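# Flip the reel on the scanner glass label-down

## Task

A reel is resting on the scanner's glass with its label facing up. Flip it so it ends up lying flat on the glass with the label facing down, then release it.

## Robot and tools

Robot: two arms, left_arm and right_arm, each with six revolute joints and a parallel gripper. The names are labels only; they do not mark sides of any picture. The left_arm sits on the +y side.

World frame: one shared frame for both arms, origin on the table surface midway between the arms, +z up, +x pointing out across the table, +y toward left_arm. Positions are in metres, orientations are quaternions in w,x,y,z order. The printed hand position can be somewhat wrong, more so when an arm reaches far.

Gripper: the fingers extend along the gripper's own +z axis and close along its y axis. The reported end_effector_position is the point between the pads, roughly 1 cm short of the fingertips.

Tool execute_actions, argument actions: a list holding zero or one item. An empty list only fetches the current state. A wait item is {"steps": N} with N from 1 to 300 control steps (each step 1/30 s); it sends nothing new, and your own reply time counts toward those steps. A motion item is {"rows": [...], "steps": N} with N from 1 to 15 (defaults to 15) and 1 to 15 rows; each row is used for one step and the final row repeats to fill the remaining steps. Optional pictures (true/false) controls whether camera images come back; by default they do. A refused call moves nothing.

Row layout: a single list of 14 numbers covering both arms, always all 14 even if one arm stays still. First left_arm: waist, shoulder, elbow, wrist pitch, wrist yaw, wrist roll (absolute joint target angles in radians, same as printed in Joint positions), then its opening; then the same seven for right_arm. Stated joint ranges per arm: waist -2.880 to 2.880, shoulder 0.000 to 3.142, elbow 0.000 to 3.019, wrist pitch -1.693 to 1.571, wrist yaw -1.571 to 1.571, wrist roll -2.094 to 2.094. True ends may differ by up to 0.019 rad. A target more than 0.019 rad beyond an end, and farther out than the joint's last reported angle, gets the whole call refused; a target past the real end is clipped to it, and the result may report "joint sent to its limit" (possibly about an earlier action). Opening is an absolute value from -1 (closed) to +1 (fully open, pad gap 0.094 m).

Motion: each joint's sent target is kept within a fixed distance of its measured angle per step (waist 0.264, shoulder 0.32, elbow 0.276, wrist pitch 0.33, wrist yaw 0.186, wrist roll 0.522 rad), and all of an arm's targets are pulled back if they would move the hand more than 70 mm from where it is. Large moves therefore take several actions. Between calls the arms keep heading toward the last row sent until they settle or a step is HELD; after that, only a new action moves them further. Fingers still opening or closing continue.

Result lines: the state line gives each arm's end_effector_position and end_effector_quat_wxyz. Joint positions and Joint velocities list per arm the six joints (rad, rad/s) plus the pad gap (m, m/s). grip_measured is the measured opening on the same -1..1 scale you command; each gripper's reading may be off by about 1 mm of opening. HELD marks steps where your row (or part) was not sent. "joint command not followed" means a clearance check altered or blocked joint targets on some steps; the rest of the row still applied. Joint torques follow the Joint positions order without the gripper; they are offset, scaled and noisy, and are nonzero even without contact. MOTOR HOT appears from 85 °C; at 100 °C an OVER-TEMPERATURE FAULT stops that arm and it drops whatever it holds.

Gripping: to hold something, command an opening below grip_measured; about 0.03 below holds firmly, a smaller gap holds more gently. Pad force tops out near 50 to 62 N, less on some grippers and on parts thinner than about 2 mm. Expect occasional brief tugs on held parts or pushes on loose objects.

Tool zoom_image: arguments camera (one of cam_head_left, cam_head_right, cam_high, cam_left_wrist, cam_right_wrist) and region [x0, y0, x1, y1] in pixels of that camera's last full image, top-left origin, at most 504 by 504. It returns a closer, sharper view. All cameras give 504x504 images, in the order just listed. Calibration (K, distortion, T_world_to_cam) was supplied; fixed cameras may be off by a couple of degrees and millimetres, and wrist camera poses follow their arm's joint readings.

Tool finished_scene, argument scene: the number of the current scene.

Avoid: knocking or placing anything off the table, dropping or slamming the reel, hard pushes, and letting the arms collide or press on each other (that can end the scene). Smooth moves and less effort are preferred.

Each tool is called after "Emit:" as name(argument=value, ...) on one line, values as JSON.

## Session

Emit:
execute_actions(actions=[])

Scene clock: 0.00 s of 5600.00 s.
left_arm: end_effector_position=(+0.6800, +0.6048, +0.1783) grip_measured=+1.000 end_effector_quat_wxyz=(+0.211, -0.268, +0.913, +0.223) | right_arm: end_effector_position=(+0.5271, +0.0592, +0.2202) grip_measured=+1.000 end_effector_quat_wxyz=(+0.306, +0.022, +0.893, +0.330)
Joint positions: left_arm=[ 0.604  2.079  1.96  -0.949 -0.388 -0.076  0.094] | right_arm=[ 0.415  1.647  1.286 -0.297 -0.239  0.666  0.094]
Joint velocities: left_arm=[-0.005  0.005  0.002  0.007  0.022  0.037  0.   ] | right_arm=[ 0.005 -0.005  0.002  0.012 -0.081  0.007  0.   ]
Joint torques (N m, as the arm reports them, + toward a larger angle): no reading
Motor temperatures (°C, as the motors report them): left_arm=[23 25 30 25 27 26] | right_arm=[23 25 28 24 23 23]
camera_calibration (this result's frames):
cam_left_wrist: T_world_to_cam=[[0.592796, -0.749221, -0.2954, 0.109285], [-0.769842, -0.63488, 0.0653571, 0.9011], [-0.236511, 0.188668, -0.953135, 0.338026], [0, 0, 0, 1]] pos_world=[0.708868, 0.590193, 0.295574]
cam_right_wrist: T_world_to_cam=[[0.1589, -0.774185, -0.612689, 0.0987967], [-0.987292, -0.126089, -0.0967277, 0.563203], [-0.00236843, 0.620273, -0.784383, 0.2659], [0, 0, 0, 1]] pos_world=[0.540977, -0.0174294, 0.323576]

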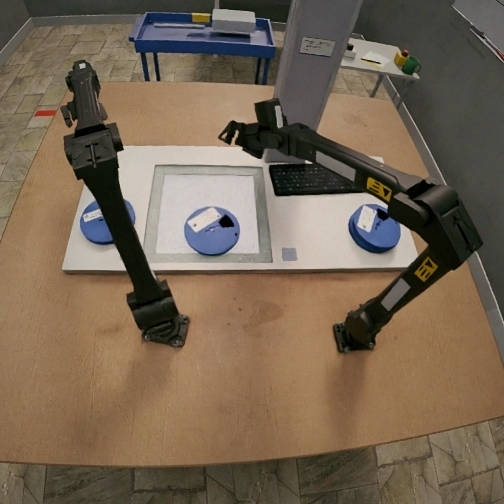

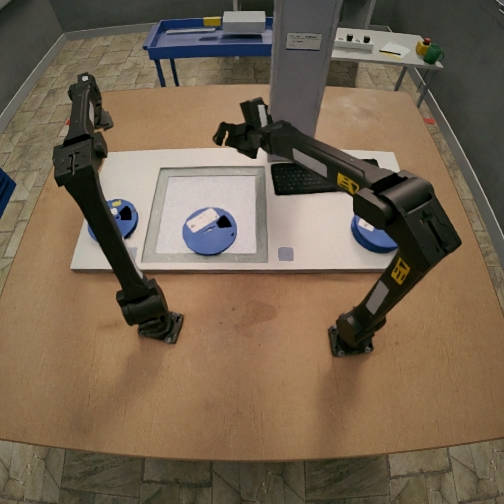

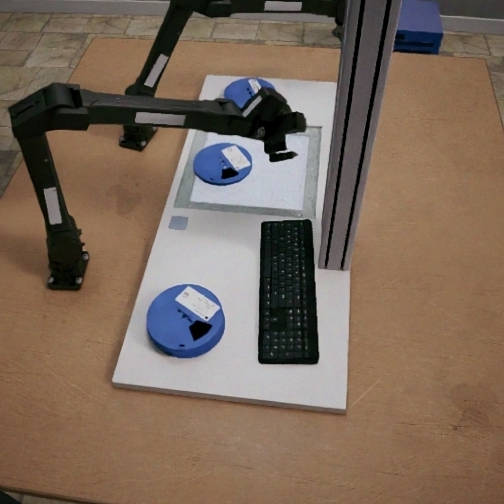

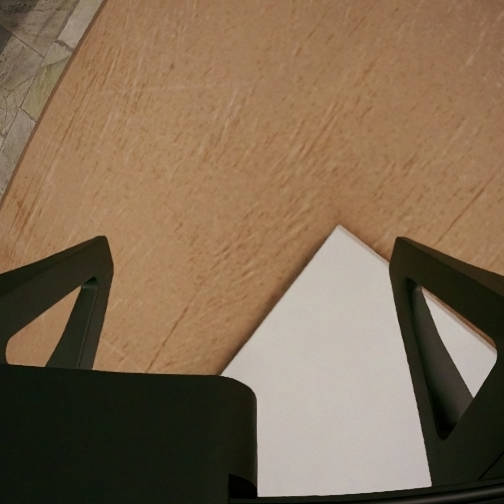

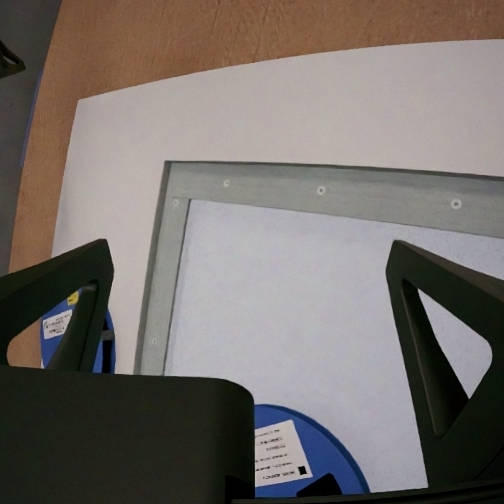

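Emit:
execute_actions(actions=[{"rows":[[0.6,2.03,1.92,-0.97,-0.36,0.05,0.9,0.44,1.6,1.21,-0.21,-0.22,0.73,0.5],[0.6,1.98,1.87,-0.99,-0.33,0.2,0.8,0.47,1.55,1.13,-0.12,-0.2,0.8,0.5],[0.59,1.93,1.82,-1.01,-0.3,0.35,0.7,0.5,1.5,1.05,-0.03,-0.18,0.87,0.5],[0.58,1.88,1.77,-1.03,-0.27,0.5,0.6,0.53,1.45,0.97,0.06,-0.16,0.94,0.5],[0.57,1.83,1.72,-1.05,-0.24,0.65,0.5,0.56,1.4,0.89,0.15,-0.14,1.01,0.5],[0.56,1.78,1.67,-1.07,-0.21,0.8,0.4,0.6,1.35,0.81,0.24,-0.12,1.08,0.5],[0.55,1.73,1.62,-1.09,-0.18,0.95,0.3,0.64,1.3,0.73,0.33,-0.1,1.15,0.5],[0.54,1.68,1.57,-1.11,-0.15,1.1,0.2,0.68,1.25,0.65,0.42,-0.08,1.22,0.5],[0.53,1.64,1.52,-1.13,-0.12,1.25,0.1,0.72,1.2,0.57,0.51,-0.06,1.29,0.5],[0.52,1.6,1.47,-1.15,-0.09,1.4,0,0.76,1.15,0.49,0.6,-0.04,1.36,0.5],[0.51,1.57,1.42,-1.17,-0.06,1.55,-0.1,0.8,1.1,0.4,0.69,-0.02,1.43,0.5],[0.5,1.55,1.37,-1.19,-0.03,1.7,-0.15,0.84,1.06,0.31,0.78,0,1.5,0.5],[0.49,1.54,1.32,-1.2,0,1.85,-0.15,0.88,1.03,0.22,0.85,0,1.58,0.5],[0.48,1.53,1.28,-1.2,0,2.0,-0.15,0.91,1.01,0.13,0.92,0,1.58,0.5],[0.47,1.52,1.25,-1.2,0,2.0,-0.15,0.94,1.0,0.06,0.97,0,1.58,0.5]]}], pictures=false)

Emit:
execute_actions(actions=[{"steps":15}], pictures=false)

Emit:
execute_actions(actions=[{"rows":[[0.44,1.52,1.24,-1.2,0,2.0,-0.15,0.94,1.0,0.06,0.97,0,1.58,0.5],[0.39,1.52,1.225,-1.2,0,2.0,-0.15,0.94,1.0,0.06,0.97,0,1.58,0.5],[0.33,1.52,1.21,-1.19,0,2.0,-0.15,0.94,1.0,0.06,0.97,0,1.58,0.5],[0.27,1.52,1.195,-1.18,0,2.0,-0.15,0.94,1.0,0.06,0.97,0,1.58,0.5],[0.21,1.52,1.18,-1.17,0,2.0,-0.15,0.94,1.0,0.06,0.97,0,1.58,0.5],[0.15,1.52,1.165,-1.16,0,2.0,-0.15,0.94,1.0,0.06,0.97,0,1.58,0.5],[0.09,1.52,1.15,-1.15,0,2.0,-0.15,0.94,1.0,0.06,0.97,0,1.58,0.5],[0.03,1.52,1.135,-1.14,0,2.0,-0.15,0.94,1.0,0.06,0.97,0,1.58,0.5],[-0.03,1.52,1.12,-1.13,0,2.0,-0.15,0.94,1.0,0.06,0.97,0,1.58,0.5],[-0.09,1.52,1.105,-1.12,0,2.0,-0.15,0.94,1.0,0.06,0.97,0,1.58,0.5],[-0.14,1.52,1.09,-1.11,0,2.0,-0.15,0.94,1.0,0.06,0.97,0,1.58,0.5],[-0.18,1.52,1.075,-1.1,0,2.0,-0.15,0.94,1.0,0.06,0.97,0,1.58,0.5],[-0.215,1.52,1.06,-1.09,0,2.0,-0.15,0.94,1.0,0.06,0.97,0,1.58,0.5],[-0.24,1.52,1.045,-1.08,0,2.0,-0.15,0.94,1.0,0.06,0.97,0,1.58,0.5],[-0.255,1.52,1.03,-1.07,0,2.0,-0.15,0.94,1.0,0.06,0.97,0,1.58,0.5]]}], pictures=false)

Emit:
execute_actions(actions=[{"steps":20}])

Scene clock: 21.80 s of 5600.00 s.
left_arm: end_effector_position=(+0.4933, +0.4031, +0.2191) grip_measured=-0.148 end_effector_quat_wxyz=(+0.100, +0.329, +0.936, +0.080) | right_arm: end_effector_position=(+0.2475, +0.0731, +0.2345) grip_measured=+0.502 end_effector_quat_wxyz=(+0.309, +0.120, +0.745, +0.579)
Joint positions: left_arm=[ 0.503  1.516  1.371 -1.167 -0.011  0.971  0.04 ] | right_arm=[ 0.821  1.126  0.47   0.518 -0.016  1.238  0.071]
Joint velocities: left_arm=[-0.493 -1.177 -1.297 -0.339  0.198  2.527 -0.   ] | right_arm=[ 1.255 -1.333 -1.702  2.029  0.168  1.282 -0.   ]
Joint torques (N m, as the arm reports them, + toward a larger angle): left_arm=[ 1.82 -6.53  6.89  0.94  0.12  0.02] | right_arm=[-0.43 -4.31  5.89  1.93  0.09  0.09]
Motor temperatures (°C, as the motors report them): left_arm=[23 28 34 26 27 26] | right_arm=[23 27 34 24 23 23]
Steps of this call (steps 1 to 90: nothing new was sent; then 18.30 s passed at rest; steps 91 to 105: all 15 steps of this action). Readings (joint positions):
91: left_arm=[0.604 2.076 1.956 -0.950 -0.376 -0.058] | right_arm=[0.416 1.645 1.277 -0.283 -0.230 0.674]
92: left_arm=[0.604 2.064 1.937 -0.954 -0.353 -0.015] | right_arm=[0.420 1.634 1.249 -0.239 -0.213 0.694]
94: left_arm=[0.603 2.011 1.857 -0.980 -0.296 0.130] | right_arm=[0.440 1.581 1.133 -0.109 -0.176 0.757]
98: left_arm=[0.587 1.855 1.684 -1.051 -0.195 0.434] | right_arm=[0.539 1.434 0.873 0.117 -0.114 0.902]
105: the state above

Scene clock: 22.30 s of 5600.00 s.
left_arm: end_effector_position=(+0.4567, +0.3707, +0.1671) grip_measured=-0.149 end_effector_quat_wxyz=(+0.024, +0.744, +0.667, +0.046) | right_arm: end_effector_position=(+0.1366, -0.0063, +0.1678) grip_measured=+0.502 end_effector_quat_wxyz=(+0.194, +0.185, +0.689, +0.673)
Joint positions: left_arm=[ 0.464  1.523  1.257 -1.201  0.     1.934  0.04 ] | right_arm=[ 0.942  0.994  0.036  0.939 -0.002  1.553  0.071]
Joint velocities: left_arm=[-0.005 -0.005 -0.012 -0.007 -0.022  0.388 -0.   ] | right_arm=[ 0.005 -0.005 -0.007 -0.017 -0.051  0.212 -0.   ]
Joint torques (N m, as the arm reports them, + toward a larger angle): left_arm=[  3.29 -10.85   8.34   0.6    0.12   0.12] | right_arm=[ 0.27 -0.82  7.38  2.6   0.1   0.01]
Motor temperatures (°C, as the motors report them): left_arm=[23 28 33 26 27 26] | right_arm=[23 27 34 24 23 23]
Steps of this call (steps 1 to 15: the robot went on to your last target). Readings (joint positions):
1: left_arm=[0.487 1.483 1.329 -1.179 -0.005 1.069] | right_arm=[0.862 1.083 0.406 0.592 -0.012 1.284]
2: left_arm=[0.473 1.462 1.298 -1.190 -0.002 1.169] | right_arm=[0.896 1.045 0.340 0.671 -0.012 1.325]
4: left_arm=[0.457 1.457 1.269 -1.201 0.000 1.368] | right_arm=[0.935 0.996 0.207 0.810 -0.009 1.393]
8: left_arm=[0.459 1.501 1.263 -1.201 0.000 1.719] | right_arm=[0.942 0.989 0.043 0.911 -0.002 1.497]
15: the state above

Scene clock: 22.80 s of 5600.00 s.
left_arm: end_effector_position=(+0.4125, +0.1047, +0.1130) grip_measured=-0.149 end_effector_quat_wxyz=(+0.017, +0.919, +0.394, +0.020) | right_arm: end_effector_position=(+0.1366, -0.0063, +0.1678) grip_measured=+0.502 end_effector_quat_wxyz=(+0.189, +0.190, +0.688, +0.674)
Joint positions: left_arm=[-0.143  1.52   1.106 -1.104 -0.002  1.98   0.04 ] | right_arm=[ 0.942  0.994  0.036  0.939 -0.002  1.567  0.071]
Joint velocities: left_arm=[-1.646  0.005 -0.545  0.447 -0.066 -0.022  0.001] | right_arm=[-0.015 -0.005 -0.002 -0.002 -0.037  0.007 -0.001]
Joint torques (N m, as the arm reports them, + toward a larger angle): left_arm=[  3.05 -11.47   5.74   0.32   0.21   0.16] | right_arm=[ 0.5  -0.85  7.19  2.68  0.1   0.05]
Motor temperatures (°C, as the motors report them): left_arm=[23 28 33 26 27 26] | right_arm=[23 27 34 24 23 23]
Steps of this call (steps 1 to 15: all 15 steps of this action). Readings (joint positions):
1: left_arm=[0.462 1.523 1.256 -1.201 0.000 1.946] | right_arm=[0.942 0.994 0.036 0.939 -0.002 1.556]
2: left_arm=[0.457 1.523 1.253 -1.201 -0.001 1.954] | right_arm=[0.942 0.994 0.036 0.939 -0.002 1.558]
4: left_arm=[0.419 1.521 1.239 -1.196 -0.003 1.967] | right_arm=[0.942 0.994 0.036 0.939 -0.002 1.562]
8: left_arm=[0.246 1.520 1.198 -1.174 -0.004 1.974] | right_arm=[0.942 0.994 0.036 0.939 -0.002 1.565]
15: the state above

Scene clock: 23.47 s of 5600.00 s.
left_arm: end_effector_position=(+0.3723, +0.0713, +0.0872) grip_measured=-0.149 end_effector_quat_wxyz=(+0.002, +0.941, +0.338, +0.001) | right_arm: end_effector_position=(+0.1366, -0.0063, +0.1678) grip_measured=+0.502 end_effector_quat_wxyz=(+0.189, +0.190, +0.688, +0.675)
Joint positions: left_arm=[-0.252  1.521  1.033 -1.077  0.001  1.99   0.04 ] | right_arm=[ 0.942  0.994  0.036  0.939 -0.002  1.567  0.071]
Joint velocities: left_arm=[-0.005 -0.005 -0.002 -0.002 -0.007  0.037 -0.002] | right_arm=[-0.015 -0.015  0.002 -0.007  0.037  0.066 -0.001]
Joint torques (N m, as the arm reports them, + toward a larger angle): left_arm=[  2.32 -11.06   7.67   0.8    0.07   0.13] | right_arm=[ 0.45 -0.74  7.21  2.75  0.09  0.06]
Motor temperatures (°C, as the motors report them): left_arm=[23 28 33 26 27 26] | right_arm=[23 27 34 24 23 23]
Steps of this call (steps 1 to 20: the robot went on to your last target). Readings (joint positions):
1: left_arm=[-0.196 1.520 1.086 -1.091 -0.000 1.982] | right_arm=[0.942 0.994 0.036 0.939 -0.002 1.567]
2: left_arm=[-0.243 1.521 1.067 -1.084 0.002 1.983] | right_arm=[0.942 0.994 0.036 0.939 -0.002 1.567]
4: left_arm=[-0.299 1.521 1.040 -1.082 0.005 1.986] | right_arm=[0.942 0.994 0.036 0.939 -0.002 1.567]
8: left_arm=[-0.286 1.521 1.033 -1.079 0.004 1.989] | right_arm=[0.942 0.994 0.036 0.939 -0.002 1.567]
20: the state above
camera_calibration (this result's frames):
cam_left_wrist: T_world_to_cam=[[-0.643289, 0.765523, -0.0123735, 0.192569], [0.613943, 0.525434, 0.589061, -0.312129], [0.457441, 0.37134, -0.807994, -0.00491624], [0, 0, 0, 1]] pos_world=[0.317756, 0.0184131, 0.182274]
cam_right_wrist: T_world_to_cam=[[-0.011925, -0.00589697, -0.999912, 0.171196], [-0.997944, -0.0628995, 0.0122724, 0.147918], [-0.0629663, 0.998002, -0.00513477, 0.144458], [0, 0, 0, 1]] pos_world=[0.158751, -0.133856, 0.170108]

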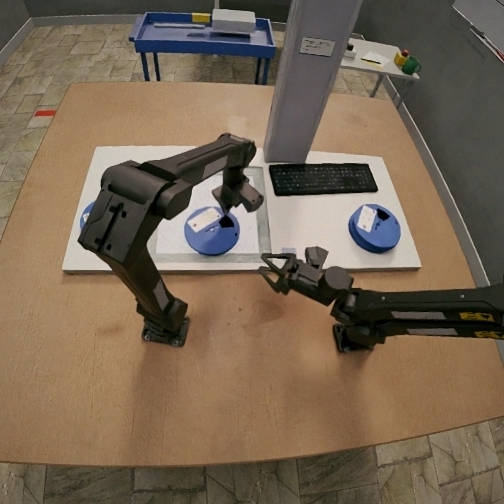

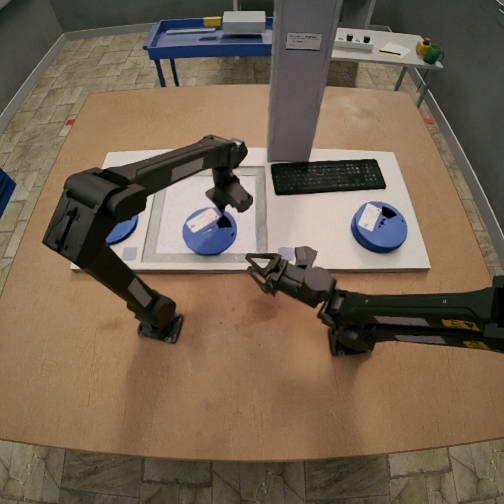

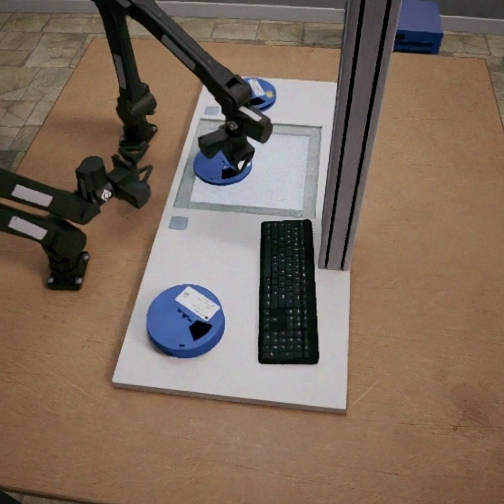

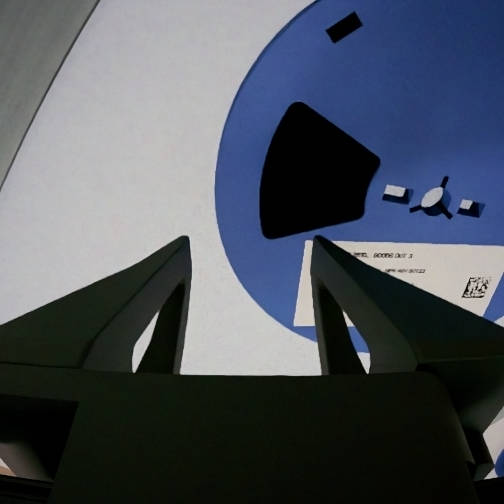

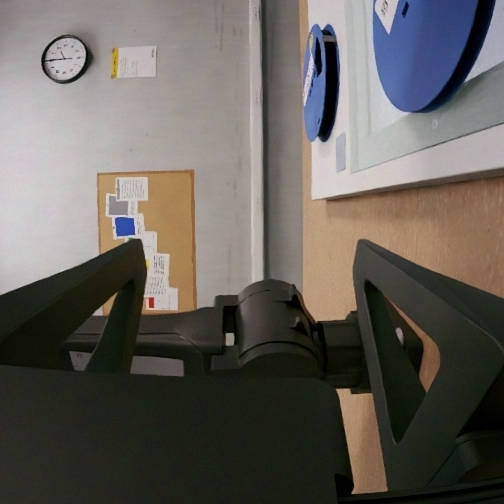

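Emit:
execute_actions(actions=[{"rows":[[-0.262,1.53,1.026,-1.06,0,2.01,-0.15,0.94,1.0,0.06,0.97,0,1.58,0.5],[-0.262,1.537,1.022,-1.05,0,2.01,-0.15,0.94,1.0,0.06,0.97,0,1.58,0.5],[-0.262,1.544,1.019,-1.04,0,2.01,-0.15,0.94,1.0,0.06,0.97,0,1.58,0.5],[-0.262,1.551,1.016,-1.03,0,2.01,-0.15,0.94,1.0,0.06,0.97,0,1.58,0.5],[-0.262,1.558,1.013,-1.02,0,2.01,-0.15,0.94,1.0,0.06,0.97,0,1.58,0.5],[-0.262,1.565,1.01,-1.01,0,2.01,-0.15,0.94,1.0,0.06,0.97,0,1.58,0.5],[-0.262,1.572,1.007,-1.0,0,2.01,-0.15,0.94,1.0,0.06,0.97,0,1.58,0.5],[-0.262,1.578,1.004,-0.992,0,2.01,-0.15,0.94,1.0,0.06,0.97,0,1.58,0.5],[-0.262,1.584,1.001,-0.985,0,2.01,-0.15,0.94,1.0,0.06,0.97,0,1.58,0.5],[-0.262,1.589,0.998,-0.98,0,2.01,-0.15,0.94,1.0,0.06,0.97,0,1.58,0.5],[-0.262,1.593,0.995,-0.98,0,2.01,-0.15,0.94,1.0,0.06,0.97,0,1.58,0.5]]}], pictures=false)

Emit:
execute_actions(actions=[{"steps":8}])

Scene clock: 32.30 s of 5600.00 s.
left_arm: end_effector_position=(+0.3791, +0.0668, +0.0559) grip_measured=-0.149 end_effector_quat_wxyz=(+0.004, +0.943, +0.332, +0.004) | right_arm: end_effector_position=(+0.1366, -0.0063, +0.1678) grip_measured=+0.502 end_effector_quat_wxyz=(+0.189, +0.190, +0.688, +0.675)
Joint positions: left_arm=[-0.255  1.58   1.008 -0.987  0.     2.001  0.04 ] | right_arm=[ 0.942  0.994  0.036  0.939 -0.002  1.568  0.071]
Joint velocities: left_arm=[-0.024 -0.015 -0.007  0.007  0.007  0.007  0.   ] | right_arm=[ 0.005 -0.005  0.012 -0.017 -0.022  0.037 -0.001]
Joint torques (N m, as the arm reports them, + toward a larger angle): left_arm=[ 1.73 -9.96  6.24  1.03  0.13  0.1 ] | right_arm=[ 0.54 -0.74  7.24  2.75  0.1   0.04]
Motor temperatures (°C, as the motors report them): left_arm=[23 28 33 26 27 26] | right_arm=[23 26 33 24 23 23]
Steps of this call (steps 1 to 15: the robot went on to your last target; steps 16 to 90: nothing new was sent; then 5.33 s passed at rest; steps 91 to 105: all 15 steps of this action). Readings (joint positions):
91: left_arm=[-0.252 1.521 1.033 -1.076 0.001 1.992] | right_arm=[0.942 0.994 0.036 0.939 -0.002 1.567]
92: left_arm=[-0.252 1.521 1.033 -1.071 0.001 1.994] | right_arm=[0.942 0.994 0.036 0.939 -0.002 1.567]
94: left_arm=[-0.253 1.522 1.033 -1.056 0.001 1.996] | right_arm=[0.942 0.994 0.036 0.939 -0.002 1.567]
98: left_arm=[-0.254 1.541 1.026 -1.016 0.001 1.999] | right_arm=[0.942 0.994 0.036 0.939 -0.002 1.568]
105: the state above

Scene clock: 32.57 s of 5600.00 s.
left_arm: end_effector_position=(+0.3792, +0.0667, +0.0560) grip_measured=-0.149 end_effector_quat_wxyz=(+0.005, +0.943, +0.332, +0.004) | right_arm: end_effector_position=(+0.1366, -0.0063, +0.1678) grip_measured=+0.502 end_effector_quat_wxyz=(+0.189, +0.190, +0.688, +0.675)
Joint positions: left_arm=[-0.255  1.58   1.008 -0.986  0.     2.001  0.04 ] | right_arm=[ 0.942  0.994  0.036  0.939 -0.002  1.568  0.071]
Joint velocities: left_arm=[ 0.015  0.015 -0.022  0.012 -0.007 -0.051  0.001] | right_arm=[-0.005 -0.005 -0.012  0.012  0.022 -0.037 -0.   ]
Joint torques (N m, as the arm reports them, + toward a larger angle): left_arm=[  1.86 -10.16   6.35   0.84   0.09   0.16] | right_arm=[ 0.37 -0.83  7.26  2.68  0.08  0.04]
Motor temperatures (°C, as the motors report them): left_arm=[23 28 33 26 27 26] | right_arm=[23 26 33 24 23 23]
Steps of this call (steps 1 to 8: the robot went on to your last target). Readings (joint positions):
1: left_arm=[-0.255 1.580 1.008 -0.986 0.000 2.001] | right_arm=[0.942 0.994 0.036 0.939 -0.002 1.568]
2: left_arm=[-0.255 1.580 1.008 -0.986 0.000 2.001] | right_arm=[0.942 0.994 0.036 0.939 -0.002 1.568]
4: left_arm=[-0.255 1.580 1.008 -0.986 0.000 2.001] | right_arm=[0.942 0.994 0.036 0.939 -0.002 1.568]
8: the state above
camera_calibration (this result's frames):
cam_left_wrist: T_world_to_cam=[[-0.63291, 0.774, -0.0186623, 0.195936], [0.616848, 0.518679, 0.592005, -0.29641], [0.467892, 0.363174, -0.805718, -0.0351619], [0, 0, 0, 1]] pos_world=[0.323302, 0.0148576, 0.150802]
cam_right_wrist: T_world_to_cam=[[-0.0122517, -0.00570008, -0.999909, 0.171242], [-0.997941, -0.0628948, 0.0125861, 0.147865], [-0.0629608, 0.998004, -0.00491777, 0.144421], [0, 0, 0, 1]] pos_world=[0.158751, -0.133857, 0.170075]

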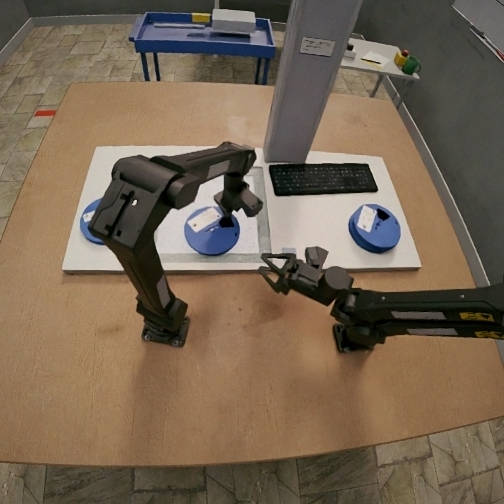

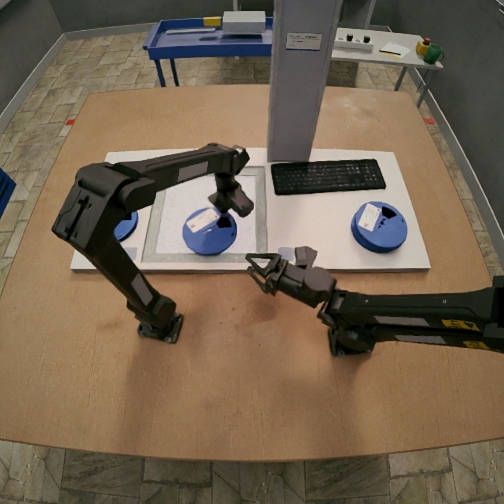

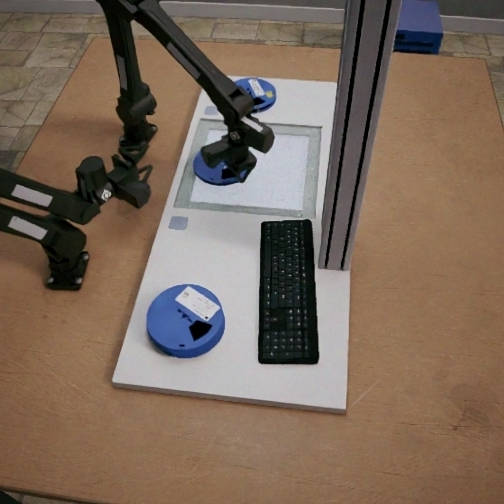

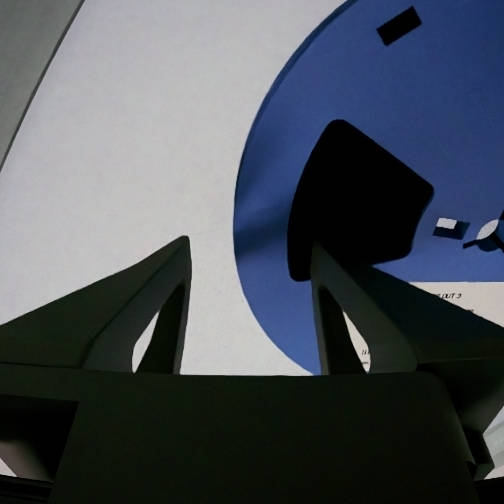

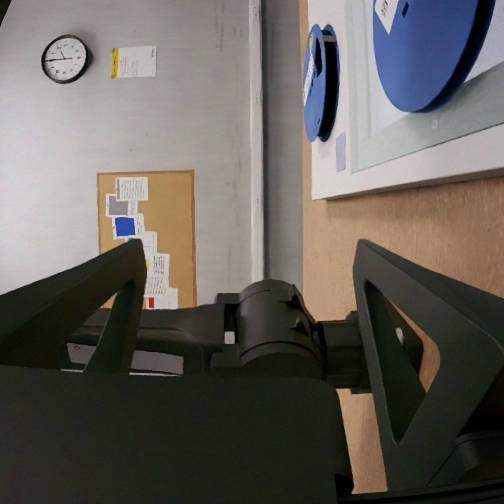

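Emit:
execute_actions(actions=[{"rows":[[-0.262,1.555,1.0,-0.99,0,2.03,-0.15,0.94,1.0,0.06,0.97,0,1.58,0.5],[-0.262,1.55,1.0,-1.0,0,2.05,-0.15,0.94,1.0,0.06,0.97,0,1.58,0.5],[-0.272,1.55,1.0,-1.005,0,2.08,-0.15,0.94,1.0,0.06,0.97,0,1.58,0.5],[-0.28,1.55,1.0,-1.005,0,2.08,-0.15,0.94,1.0,0.06,0.97,0,1.58,0.5],[-0.286,1.55,0.995,-1.005,0,2.08,-0.15,0.94,1.0,0.06,0.97,0,1.58,0.5],[-0.286,1.55,0.99,-1.005,0,2.08,-0.15,0.94,1.0,0.06,0.97,0,1.58,0.5],[-0.286,1.56,0.985,-1.0,0,2.08,-0.15,0.94,1.0,0.06,0.97,0,1.58,0.5],[-0.286,1.57,0.982,-0.995,0,2.08,-0.15,0.94,1.0,0.06,0.97,0,1.58,0.5],[-0.286,1.58,0.98,-0.99,0,2.08,-0.15,0.94,1.0,0.06,0.97,0,1.58,0.5],[-0.286,1.59,0.978,-0.985,0,2.08,-0.15,0.94,1.0,0.06,0.97,0,1.58,0.5]]}], pictures=false)

Emit:
execute_actions(actions=[{"rows":[[-0.286,1.59,0.978,-0.985,0,2.08,-0.15,0.94,1.0,0.06,0.97,0,1.58,0.5],[-0.286,1.59,0.978,-0.985,0,2.08,-0.15,0.94,1.0,0.06,0.97,0,1.58,0.5],[-0.286,1.59,0.978,-0.985,0,2.08,-0.23,0.94,1.0,0.06,0.97,0,1.58,0.5],[-0.286,1.59,0.978,-0.985,0,2.08,-0.31,0.94,1.0,0.06,0.97,0,1.58,0.5],[-0.286,1.59,0.978,-0.985,0,2.08,-0.39,0.94,1.0,0.06,0.97,0,1.58,0.5],[-0.286,1.59,0.978,-0.985,0,2.08,-0.47,0.94,1.0,0.06,0.97,0,1.58,0.5],[-0.286,1.59,0.978,-0.985,0,2.08,-0.54,0.94,1.0,0.06,0.97,0,1.58,0.5],[-0.286,1.59,0.978,-0.985,0,2.08,-0.6,0.94,1.0,0.06,0.97,0,1.58,0.5],[-0.286,1.59,0.978,-0.985,0,2.08,-0.64,0.94,1.0,0.06,0.97,0,1.58,0.5],[-0.286,1.59,0.978,-0.985,0,2.08,-0.68,0.94,1.0,0.06,0.97,0,1.58,0.5],[-0.286,1.59,0.978,-0.985,0,2.08,-0.73,0.94,1.0,0.06,0.97,0,1.58,0.5]]}])

Scene clock: 46.10 s of 5600.00 s.
left_arm: end_effector_position=(+0.3669, +0.0599, +0.0553) grip_measured=-0.149 end_effector_quat_wxyz=(+0.001, +0.958, +0.287, +0.001) | right_arm: end_effector_position=(+0.1366, -0.0063, +0.1678) grip_measured=+0.502 end_effector_quat_wxyz=(+0.189, +0.190, +0.688, +0.675)
Joint positions: left_arm=[-0.283  1.569  0.992 -0.992  0.     2.067  0.04 ] | right_arm=[ 0.942  0.994  0.036  0.939 -0.002  1.568  0.071]
Joint velocities: left_arm=[-0.005  0.005 -0.007  0.007  0.022 -0.037 -0.001] | right_arm=[-0.005  0.005 -0.007  0.002 -0.022 -0.007 -0.   ]
Joint torques (N m, as the arm reports them, + toward a larger angle): left_arm=[ 2.07 -9.36  6.23  0.79  0.11  0.15] | right_arm=[ 0.52 -0.88  7.25  2.74  0.1   0.03]
Motor temperatures (°C, as the motors report them): left_arm=[23 27 32 25 27 26] | right_arm=[23 25 33 24 23 23]
Steps of this call (steps 1 to 15: the robot went on to your last target; steps 16 to 90: nothing new was sent; then 10.03 s passed at rest; steps 91 to 105: all 15 steps of this action). Readings (joint positions):
91: left_arm=[-0.255 1.578 1.008 -0.986 0.000 2.004] | right_arm=[0.942 0.994 0.036 0.939 -0.002 1.568]
92: left_arm=[-0.255 1.575 1.008 -0.988 0.000 2.010] | right_arm=[0.942 0.994 0.036 0.939 -0.002 1.568]
94: left_arm=[-0.257 1.567 1.008 -0.994 0.000 2.031] | right_arm=[0.942 0.994 0.036 0.939 -0.002 1.568]
98: left_arm=[-0.276 1.555 1.004 -0.996 0.000 2.054] | right_arm=[0.942 0.994 0.036 0.939 -0.002 1.568]
105: the state above

Scene clock: 46.60 s of 5600.00 s.
left_arm: end_effector_position=(+0.3671, +0.0602, +0.0558) grip_measured=-0.681 end_effector_quat_wxyz=(+0.001, +0.958, +0.286, +0.002) | right_arm: end_effector_position=(+0.1366, -0.0063, +0.1678) grip_measured=+0.502 end_effector_quat_wxyz=(+0.189, +0.190, +0.688, +0.675)
Joint positions: left_arm=[-0.283  1.567  0.992 -0.992 -0.002  2.069  0.015] | right_arm=[ 0.942  0.994  0.036  0.939 -0.002  1.568  0.071]
Joint velocities: left_arm=[-0.005  0.005  0.002 -0.022  0.037 -0.037 -0.   ] | right_arm=[-0.015 -0.005 -0.007 -0.012 -0.022 -0.051  0.001]
Joint torques (N m, as the arm reports them, + toward a larger angle): left_arm=[ 2.06 -9.23  6.11  0.75  0.26  0.13] | right_arm=[ 0.26 -0.88  7.24  2.66  0.08  0.04]
Motor temperatures (°C, as the motors report them): left_arm=[23 27 32 25 27 26] | right_arm=[23 25 33 24 23 23]
Steps of this call (steps 1 to 15: all 15 steps of this action). Readings (joint positions):
1: left_arm=[-0.283 1.569 0.992 -0.992 0.000 2.067] | right_arm=[0.942 0.994 0.036 0.939 -0.002 1.568]
2: left_arm=[-0.283 1.569 0.992 -0.992 0.000 2.068] | right_arm=[0.942 0.994 0.036 0.939 -0.002 1.568]
4: left_arm=[-0.283 1.568 0.992 -0.992 -0.002 2.068] | right_arm=[0.942 0.994 0.036 0.939 -0.002 1.568]
8: left_arm=[-0.283 1.568 0.992 -0.992 -0.002 2.069] | right_arm=[0.942 0.994 0.036 0.939 -0.002 1.568]
15: the state above
camera_calibration (this result's frames):
cam_left_wrist: T_world_to_cam=[[-0.555487, 0.831475, -0.00915012, 0.160949], [0.667811, 0.452649, 0.590879, -0.30003], [0.495443, 0.322115, -0.806709, -0.0348769], [0, 0, 0, 1]] pos_world=[0.307048, 0.0132176, 0.150618]
cam_right_wrist: T_world_to_cam=[[-0.0122517, -0.00570008, -0.999909, 0.171242], [-0.997941, -0.0628948, 0.0125861, 0.147865], [-0.0629608, 0.998004, -0.00491777, 0.144421], [0, 0, 0, 1]] pos_world=[0.158751, -0.133857, 0.170075]

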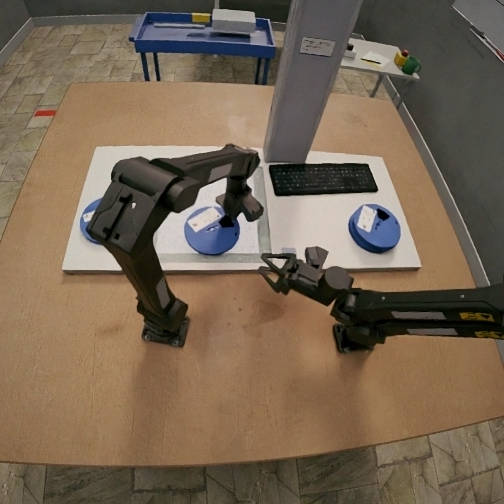

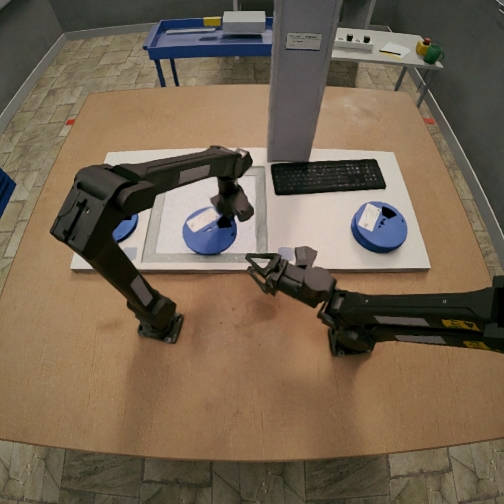

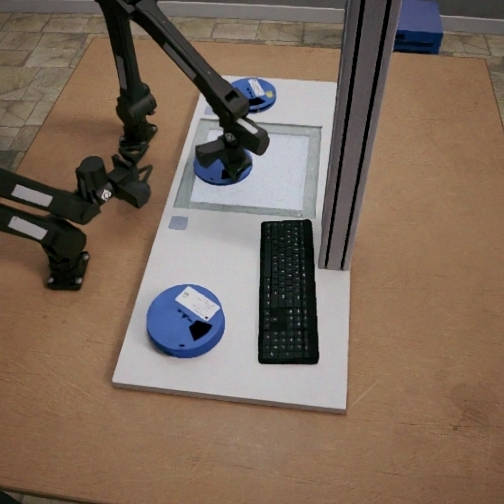

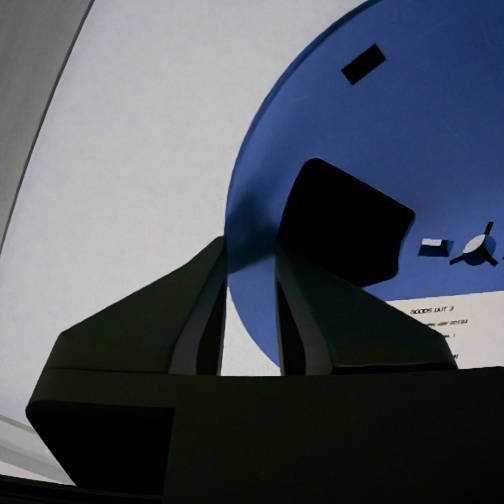

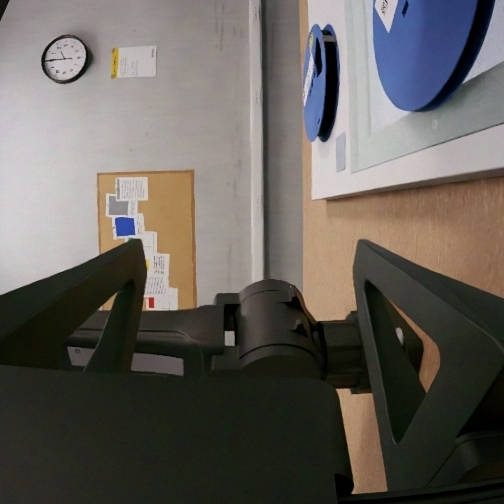

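Emit:
execute_actions(actions=[{"rows":[[-0.286,1.565,1.0,-0.995,0,2.07,-0.73,0.94,1.0,0.07,0.97,0,1.58,0.5],[-0.286,1.552,1.02,-1.0,0,2.07,-0.73,0.94,1.01,0.075,0.98,0,1.58,0.5],[-0.286,1.54,1.02,-1.01,0,2.07,-0.73,0.94,1.02,0.08,0.99,0,1.58,0.5],[-0.28,1.526,1.02,-1.023,0,2.06,-0.73,0.94,1.03,0.085,1.0,0,1.58,0.5],[-0.27,1.512,1.02,-1.037,0,2.03,-0.73,0.94,1.04,0.09,1.01,0,1.58,0.5],[-0.255,1.498,1.02,-1.051,0,1.99,-0.73,0.94,1.05,0.095,1.02,0,1.58,0.5],[-0.235,1.483,1.02,-1.066,0,1.94,-0.73,0.94,1.06,0.1,1.03,0,1.58,0.5],[-0.21,1.468,1.02,-1.081,0,1.88,-0.73,0.94,1.07,0.105,1.04,0,1.58,0.5],[-0.185,1.453,1.02,-1.096,0,1.82,-0.73,0.94,1.08,0.11,1.05,0,1.58,0.5],[-0.16,1.438,1.02,-1.111,0,1.76,-0.73,0.94,1.09,0.115,1.06,0,1.58,0.5],[-0.135,1.423,1.02,-1.126,0,1.7,-0.73,0.94,1.1,0.12,1.07,0,1.58,0.5],[-0.11,1.408,1.02,-1.141,0,1.64,-0.73,0.94,1.11,0.125,1.08,0,1.58,0.5],[-0.085,1.393,1.02,-1.156,0,1.58,-0.73,0.94,1.12,0.13,1.085,0,1.58,0.5],[-0.06,1.378,1.02,-1.171,0,1.52,-0.73,0.94,1.13,0.135,1.085,0,1.58,0.5],[-0.035,1.363,1.02,-1.186,0,1.46,-0.73,0.94,1.14,0.14,1.085,0,1.58,0.5]]}], pictures=false)

Emit:
execute_actions(actions=[{"rows":[[-0.01,1.348,1.02,-1.202,0,1.4,-0.73,0.94,1.155,0.15,1.085,0,1.58,0.5],[0.015,1.333,1.02,-1.218,0,1.34,-0.73,0.94,1.17,0.165,1.085,0,1.58,0.5],[0.04,1.318,1.02,-1.234,0,1.28,-0.73,0.94,1.185,0.18,1.085,0,1.58,0.5],[0.065,1.303,1.02,-1.25,0,1.22,-0.73,0.94,1.2,0.195,1.085,0,1.58,0.5],[0.09,1.288,1.02,-1.266,0,1.16,-0.73,0.94,1.215,0.21,1.085,0,1.58,0.5],[0.115,1.273,1.02,-1.282,0,1.1,-0.73,0.94,1.23,0.225,1.085,0,1.58,0.5],[0.14,1.258,1.02,-1.298,0,1.04,-0.73,0.94,1.245,0.24,1.085,0,1.58,0.5],[0.165,1.243,1.02,-1.314,0,0.98,-0.73,0.94,1.26,0.255,1.085,0,1.58,0.5],[0.19,1.228,1.02,-1.33,0,0.92,-0.73,0.94,1.275,0.27,1.085,0,1.58,0.5],[0.215,1.213,1.02,-1.345,0,0.86,-0.73,0.94,1.29,0.28,1.085,0,1.58,0.5],[0.24,1.2,1.02,-1.36,0,0.8,-0.73,0.94,1.305,0.295,1.085,0,1.58,0.5],[0.265,1.188,1.02,-1.372,0,0.75,-0.73,0.94,1.32,0.31,1.085,0,1.58,0.5],[0.285,1.178,1.02,-1.382,0,0.7,-0.73,0.94,1.335,0.325,1.085,0,1.58,0.5],[0.3,1.171,1.02,-1.39,0,0.66,-0.73,0.94,1.35,0.335,1.085,0,1.58,0.5],[0.31,1.167,1.02,-1.395,0,0.64,-0.73,0.94,1.365,0.35,1.085,0,1.58,0.5]]}], pictures=false)

Emit:
execute_actions(actions=[{"rows":[[0.31,1.167,1.02,-1.395,0,0.64,-0.73,0.94,1.38,0.365,1.085,0,1.58,0.5],[0.31,1.167,1.02,-1.395,0,0.64,-0.73,0.94,1.4,0.38,1.085,0,1.58,0.5],[0.31,1.167,1.02,-1.395,0,0.64,-0.73,0.94,1.42,0.4,1.085,0,1.58,0.5],[0.31,1.167,1.02,-1.395,0,0.64,-0.73,0.94,1.44,0.42,1.085,0,1.58,0.5],[0.31,1.167,1.02,-1.395,0,0.64,-0.73,0.94,1.46,0.44,1.085,0,1.58,0.5],[0.31,1.167,1.02,-1.395,0,0.64,-0.73,0.94,1.48,0.46,1.085,0,1.58,0.5],[0.31,1.167,1.02,-1.395,0,0.64,-0.73,0.94,1.5,0.48,1.085,0,1.58,0.5],[0.31,1.167,1.02,-1.395,0,0.64,-0.73,0.94,1.52,0.5,1.085,0,1.58,0.5],[0.31,1.167,1.02,-1.395,0,0.64,-0.73,0.94,1.54,0.52,1.085,0,1.58,0.5],[0.31,1.167,1.02,-1.395,0,0.64,-0.73,0.94,1.56,0.54,1.085,0,1.58,0.5],[0.31,1.167,1.02,-1.395,0,0.64,-0.73,0.94,1.58,0.56,1.085,0,1.58,0.5],[0.31,1.167,1.02,-1.395,0,0.64,-0.73,0.94,1.595,0.58,1.085,0,1.58,0.5],[0.31,1.167,1.02,-1.395,0,0.64,-0.73,0.94,1.607,0.59,1.085,0,1.58,0.5],[0.31,1.167,1.02,-1.395,0,0.64,-0.73,0.94,1.614,0.6,1.085,0,1.58,0.5]]}], pictures=false)

Emit:
execute_actions(actions=[{"rows":[[0.31,1.167,1.02,-1.395,0,0.64,-0.73,0.94,1.614,0.6,1.085,0,1.58,0.2],[0.31,1.167,1.02,-1.395,0,0.64,-0.73,0.94,1.614,0.6,1.085,0,1.58,0.0],[0.31,1.167,1.02,-1.395,0,0.64,-0.73,0.94,1.614,0.6,1.085,0,1.58,-0.4]],"steps":12}])

Scene clock: 72.93 s of 5600.00 s.
left_arm: end_effector_position=(+0.3690, +0.1444, +0.1193) grip_measured=-0.681 end_effector_quat_wxyz=(+0.008, +0.837, +0.547, +0.006) | right_arm: end_effector_position=(+0.1466, +0.0102, +0.1768) grip_measured=+0.502 end_effector_quat_wxyz=(+0.192, +0.187, +0.675, +0.687)
Joint positions: left_arm=[-0.082  1.396  0.992 -1.146  0.002  1.693  0.015] | right_arm=[ 0.942  1.112  0.081  1.049 -0.002  1.568  0.071]
Joint velocities: left_arm=[ 0.894 -0.493 -0.017 -0.442 -0.066 -1.546  0.   ] | right_arm=[-0.005  0.249  0.188  0.11  -0.066  0.037 -0.001]
Joint torques (N m, as the arm reports them, + toward a larger angle): left_arm=[ 1.99 -9.72 10.73 -0.05  0.03 -0.03] | right_arm=[ 0.45 -1.63  8.25  2.67  0.08  0.02]
Motor temperatures (°C, as the motors report them): left_arm=[23 27 32 25 27 26] | right_arm=[23 25 33 24 23 23]
Steps of this call (steps 1 to 15: the robot went on to your last target; steps 16 to 90: nothing new was sent; then 22.83 s passed at rest; steps 91 to 105: all 15 steps of this action). Readings (joint positions):
91: left_arm=[-0.283 1.567 0.992 -0.992 -0.002 2.069] | right_arm=[0.942 0.994 0.036 0.939 -0.002 1.568]
92: left_arm=[-0.283 1.566 0.992 -0.992 -0.002 2.069] | right_arm=[0.942 0.995 0.036 0.940 -0.002 1.568]
94: left_arm=[-0.283 1.561 0.992 -1.000 -0.002 2.068] | right_arm=[0.942 1.001 0.036 0.953 -0.002 1.568]
98: left_arm=[-0.267 1.522 0.992 -1.044 0.001 2.008] | right_arm=[0.942 1.039 0.039 0.990 -0.002 1.568]
105: the state above

Scene clock: 73.43 s of 5600.00 s.
left_arm: end_effector_position=(+0.3239, +0.2784, +0.1889) grip_measured=-0.681 end_effector_quat_wxyz=(+0.005, +0.373, +0.928, +0.003) | right_arm: end_effector_position=(+0.1863, +0.0759, +0.1870) grip_measured=+0.502 end_effector_quat_wxyz=(+0.191, +0.187, +0.678, +0.685)
Joint positions: left_arm=[ 0.287  1.182  0.992 -1.37  -0.     0.843  0.015] | right_arm=[ 0.942  1.326  0.282  1.054 -0.002  1.568  0.071]
Joint velocities: left_arm=[ 0.542 -0.337 -0.012 -0.271 -0.007 -1.267 -0.001] | right_arm=[-0.015  0.425  0.364  0.002 -0.081 -0.007  0.   ]
Joint torques (N m, as the arm reports them, + toward a larger angle): left_arm=[ 1.54 -7.07 11.21  0.22  0.15  0.01] | right_arm=[ 0.61 -4.52  8.05  2.48  0.09  0.05]
Motor temperatures (°C, as the motors report them): left_arm=[23 27 32 25 27 26] | right_arm=[23 25 33 24 23 23]
Steps of this call (steps 1 to 15: all 15 steps of this action). Readings (joint positions):
1: left_arm=[-0.053 1.380 0.992 -1.162 0.001 1.639] | right_arm=[0.942 1.122 0.088 1.052 -0.002 1.568]
2: left_arm=[-0.025 1.364 0.992 -1.177 0.001 1.583] | right_arm=[0.942 1.133 0.096 1.053 -0.002 1.568]
4: left_arm=[0.026 1.335 0.992 -1.209 0.000 1.470] | right_arm=[0.942 1.159 0.116 1.054 -0.002 1.568]
8: left_arm=[0.119 1.279 0.992 -1.273 0.000 1.236] | right_arm=[0.942 1.223 0.176 1.054 -0.002 1.568]
15: the state above

Scene clock: 73.93 s of 5600.00 s.
left_arm: end_effector_position=(+0.3177, +0.2877, +0.1949) grip_measured=-0.681 end_effector_quat_wxyz=(+0.007, +0.271, +0.963, +0.004) | right_arm: end_effector_position=(+0.2396, +0.1640, +0.1786) grip_measured=+0.502 end_effector_quat_wxyz=(+0.191, +0.188, +0.679, +0.684)
Joint positions: left_arm=[ 0.317  1.161  0.992 -1.387 -0.002  0.656  0.015] | right_arm=[ 0.942  1.597  0.551  1.055 -0.002  1.568  0.071]
Joint velocities: left_arm=[-0.005 -0.005 -0.002 -0.002  0.007 -0.11  -0.001] | right_arm=[0.005 0.298 0.344 0.002 0.007 0.022 0.   ]
Joint torques (N m, as the arm reports them, + toward a larger angle): left_arm=[ 1.93 -6.19 11.2   0.09  0.16 -0.06] | right_arm=[  0.52 -10.01   6.83   2.69   0.1    0.05]
Motor temperatures (°C, as the motors report them): left_arm=[23 27 32 25 27 26] | right_arm=[23 25 33 24 23 23]
Steps of this call (steps 1 to 15: all 15 steps of this action). Readings (joint positions):
1: left_arm=[0.303 1.172 0.992 -1.378 -0.002 0.803] | right_arm=[0.942 1.341 0.295 1.054 -0.002 1.568]
2: left_arm=[0.313 1.166 0.992 -1.382 -0.002 0.772] | right_arm=[0.942 1.356 0.308 1.054 -0.002 1.568]
4: left_arm=[0.317 1.161 0.992 -1.386 -0.002 0.728] | right_arm=[0.942 1.390 0.338 1.055 -0.002 1.568]
8: left_arm=[0.317 1.161 0.992 -1.387 -0.002 0.681] | right_arm=[0.942 1.471 0.414 1.055 -0.002 1.568]
15: the state above

Scene clock: 74.33 s of 5600.00 s.
left_arm: end_effector_position=(+0.3177, +0.2877, +0.1949) grip_measured=-0.681 end_effector_quat_wxyz=(+0.007, +0.268, +0.963, +0.004) | right_arm: end_effector_position=(+0.2421, +0.1681, +0.1784) grip_measured=-0.398 end_effector_quat_wxyz=(+0.191, +0.187, +0.678, +0.684)
Joint positions: left_arm=[ 0.317  1.161  0.992 -1.387 -0.002  0.65   0.015] | right_arm=[ 0.942  1.609  0.564  1.055 -0.002  1.568  0.028]
Joint velocities: left_arm=[-0.005 -0.005 -0.007  0.012 -0.022 -0.051 -0.001] | right_arm=[ 0.005 -0.015 -0.002 -0.012  0.051 -0.037  0.001]
Joint torques (N m, as the arm reports them, + toward a larger angle): left_arm=[ 1.84 -6.25 11.15  0.14  0.19 -0.06] | right_arm=[  0.67 -10.08   7.49   2.76   0.07   0.03]
Motor temperatures (°C, as the motors report them): left_arm=[23 27 32 25 27 26] | right_arm=[23 25 33 24 23 23]
Steps of this call (steps 1 to 12: all 12 steps of this action). Readings (joint positions):
1: left_arm=[0.317 1.161 0.992 -1.387 -0.002 0.655] | right_arm=[0.942 1.605 0.560 1.055 -0.002 1.568]
2: left_arm=[0.317 1.161 0.992 -1.387 -0.002 0.654] | right_arm=[0.942 1.608 0.564 1.055 -0.002 1.568]
4: left_arm=[0.317 1.161 0.992 -1.387 -0.002 0.652] | right_arm=[0.942 1.609 0.564 1.055 -0.002 1.568]
8: left_arm=[0.317 1.161 0.992 -1.387 -0.002 0.651] | right_arm=[0.942 1.609 0.564 1.055 -0.002 1.568]
12: the state above
camera_calibration (this result's frames):
cam_left_wrist: T_world_to_cam=[[-0.507965, -0.861196, -0.01768, 0.419187], [-0.707158, 0.405213, 0.579422, 0.000461058], [-0.491832, 0.306829, -0.814836, 0.348164], [0, 0, 0, 1]] pos_world=[0.384497, 0.253989, 0.290841]
cam_right_wrist: T_world_to_cam=[[0.0027522, 0.0191054, -0.999814, 0.17623], [-0.998006, -0.0630019, -0.00395113, 0.266965], [-0.0630657, 0.997831, 0.0188939, -0.0271454], [0, 0, 0, 1]] pos_world=[0.264236, 0.0405389, 0.177765]

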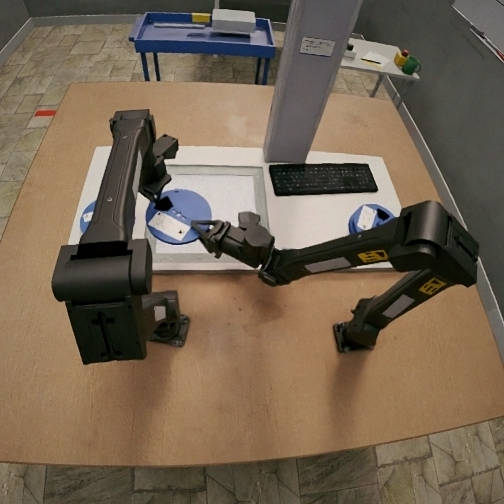

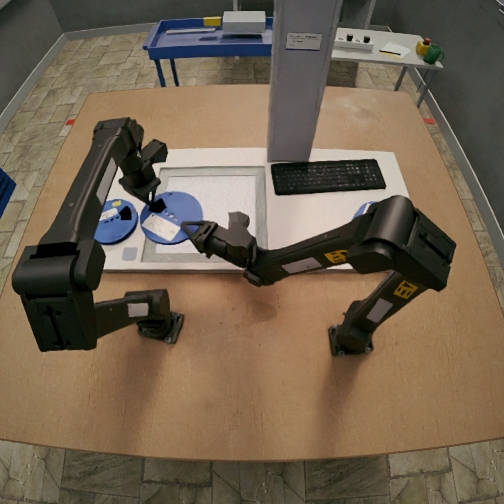

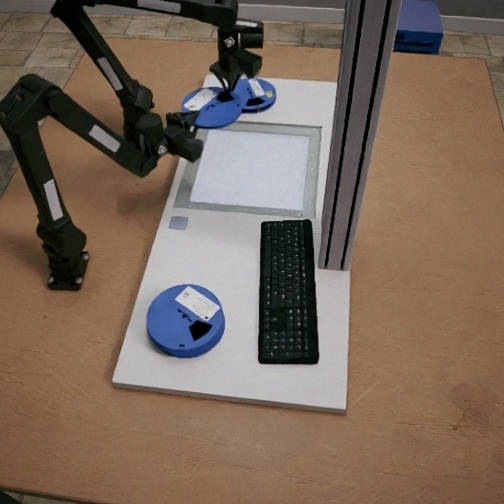

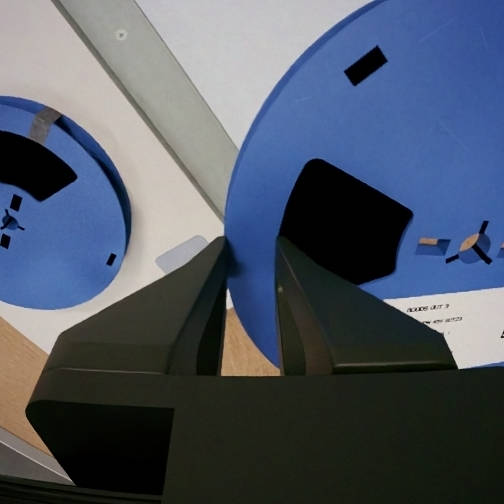

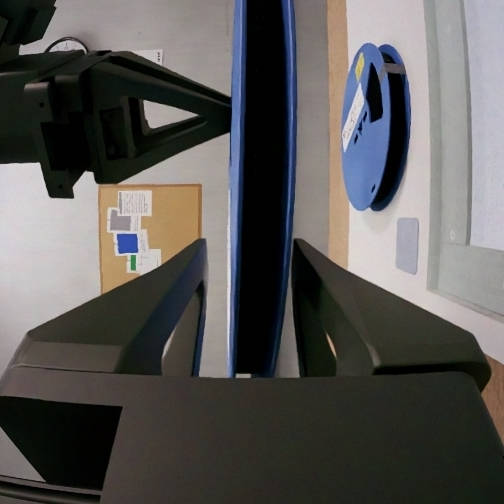

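Emit:
execute_actions(actions=[{"rows":[[0.31,1.167,1.02,-1.395,0,0.64,-0.73,0.94,1.614,0.6,1.035,0,1.58,-0.5],[0.31,1.167,1.02,-1.395,0,0.64,-0.73,0.94,1.614,0.6,1.035,0,1.58,-0.58],[0.31,1.167,1.02,-1.395,0,0.64,-0.73,0.94,1.614,0.6,1.035,0,1.58,-0.65],[0.31,1.167,1.02,-1.395,0,0.64,-0.73,0.94,1.614,0.6,1.035,0,1.58,-0.72],[0.31,1.167,1.02,-1.395,0,0.64,-0.73,0.94,1.614,0.6,1.035,0,1.58,-0.81]],"steps":12}], pictures=false)

Scene clock: 78.77 s of 5600.00 s.
left_arm: end_effector_position=(+0.3183, +0.2882, +0.1931) grip_measured=-0.681 end_effector_quat_wxyz=(+0.004, +0.267, +0.964, +0.004) | right_arm: end_effector_position=(+0.2422, +0.1689, +0.1842) grip_measured=-0.788 end_effector_quat_wxyz=(+0.191, +0.186, +0.673, +0.690)
Joint positions: left_arm=[ 0.317  1.167  0.992 -1.386 -0.005  0.649  0.015] | right_arm=[ 0.942  1.602  0.567  1.059 -0.004  1.571  0.01 ]
Joint velocities: left_arm=[-0.005  0.015 -0.002  0.022  0.007 -0.022  0.   ] | right_arm=[-0.024 -0.005  0.007  0.002  0.037 -0.007 -0.001]
Joint torques (N m, as the arm reports them, + toward a larger angle): left_arm=[ 1.67 -7.09 11.15 -0.07  0.34 -0.05] | right_arm=[ 0.35 -9.23  7.18  0.97  0.14 -0.02]
Motor temperatures (°C, as the motors report them): left_arm=[23 27 33 25 27 26] | right_arm=[23 25 33 24 23 23]
Steps of this call (steps 1 to 15: the robot went on to your last target; steps 16 to 90: nothing new was sent; then 1.03 s passed at rest; steps 91 to 102: all 12 steps of this action). Readings (joint positions):
91: left_arm=[0.317 1.161 0.992 -1.387 -0.002 0.649] | right_arm=[0.942 1.609 0.564 1.055 -0.002 1.568]
92: left_arm=[0.317 1.161 0.992 -1.387 -0.002 0.649] | right_arm=[0.942 1.609 0.564 1.055 -0.002 1.568]
94: left_arm=[0.317 1.161 0.992 -1.387 -0.002 0.649] | right_arm=[0.942 1.609 0.564 1.055 -0.002 1.568]
98: left_arm=[0.317 1.166 0.992 -1.386 -0.005 0.649] | right_arm=[0.942 1.602 0.567 1.059 -0.004 1.570]
102: the state above


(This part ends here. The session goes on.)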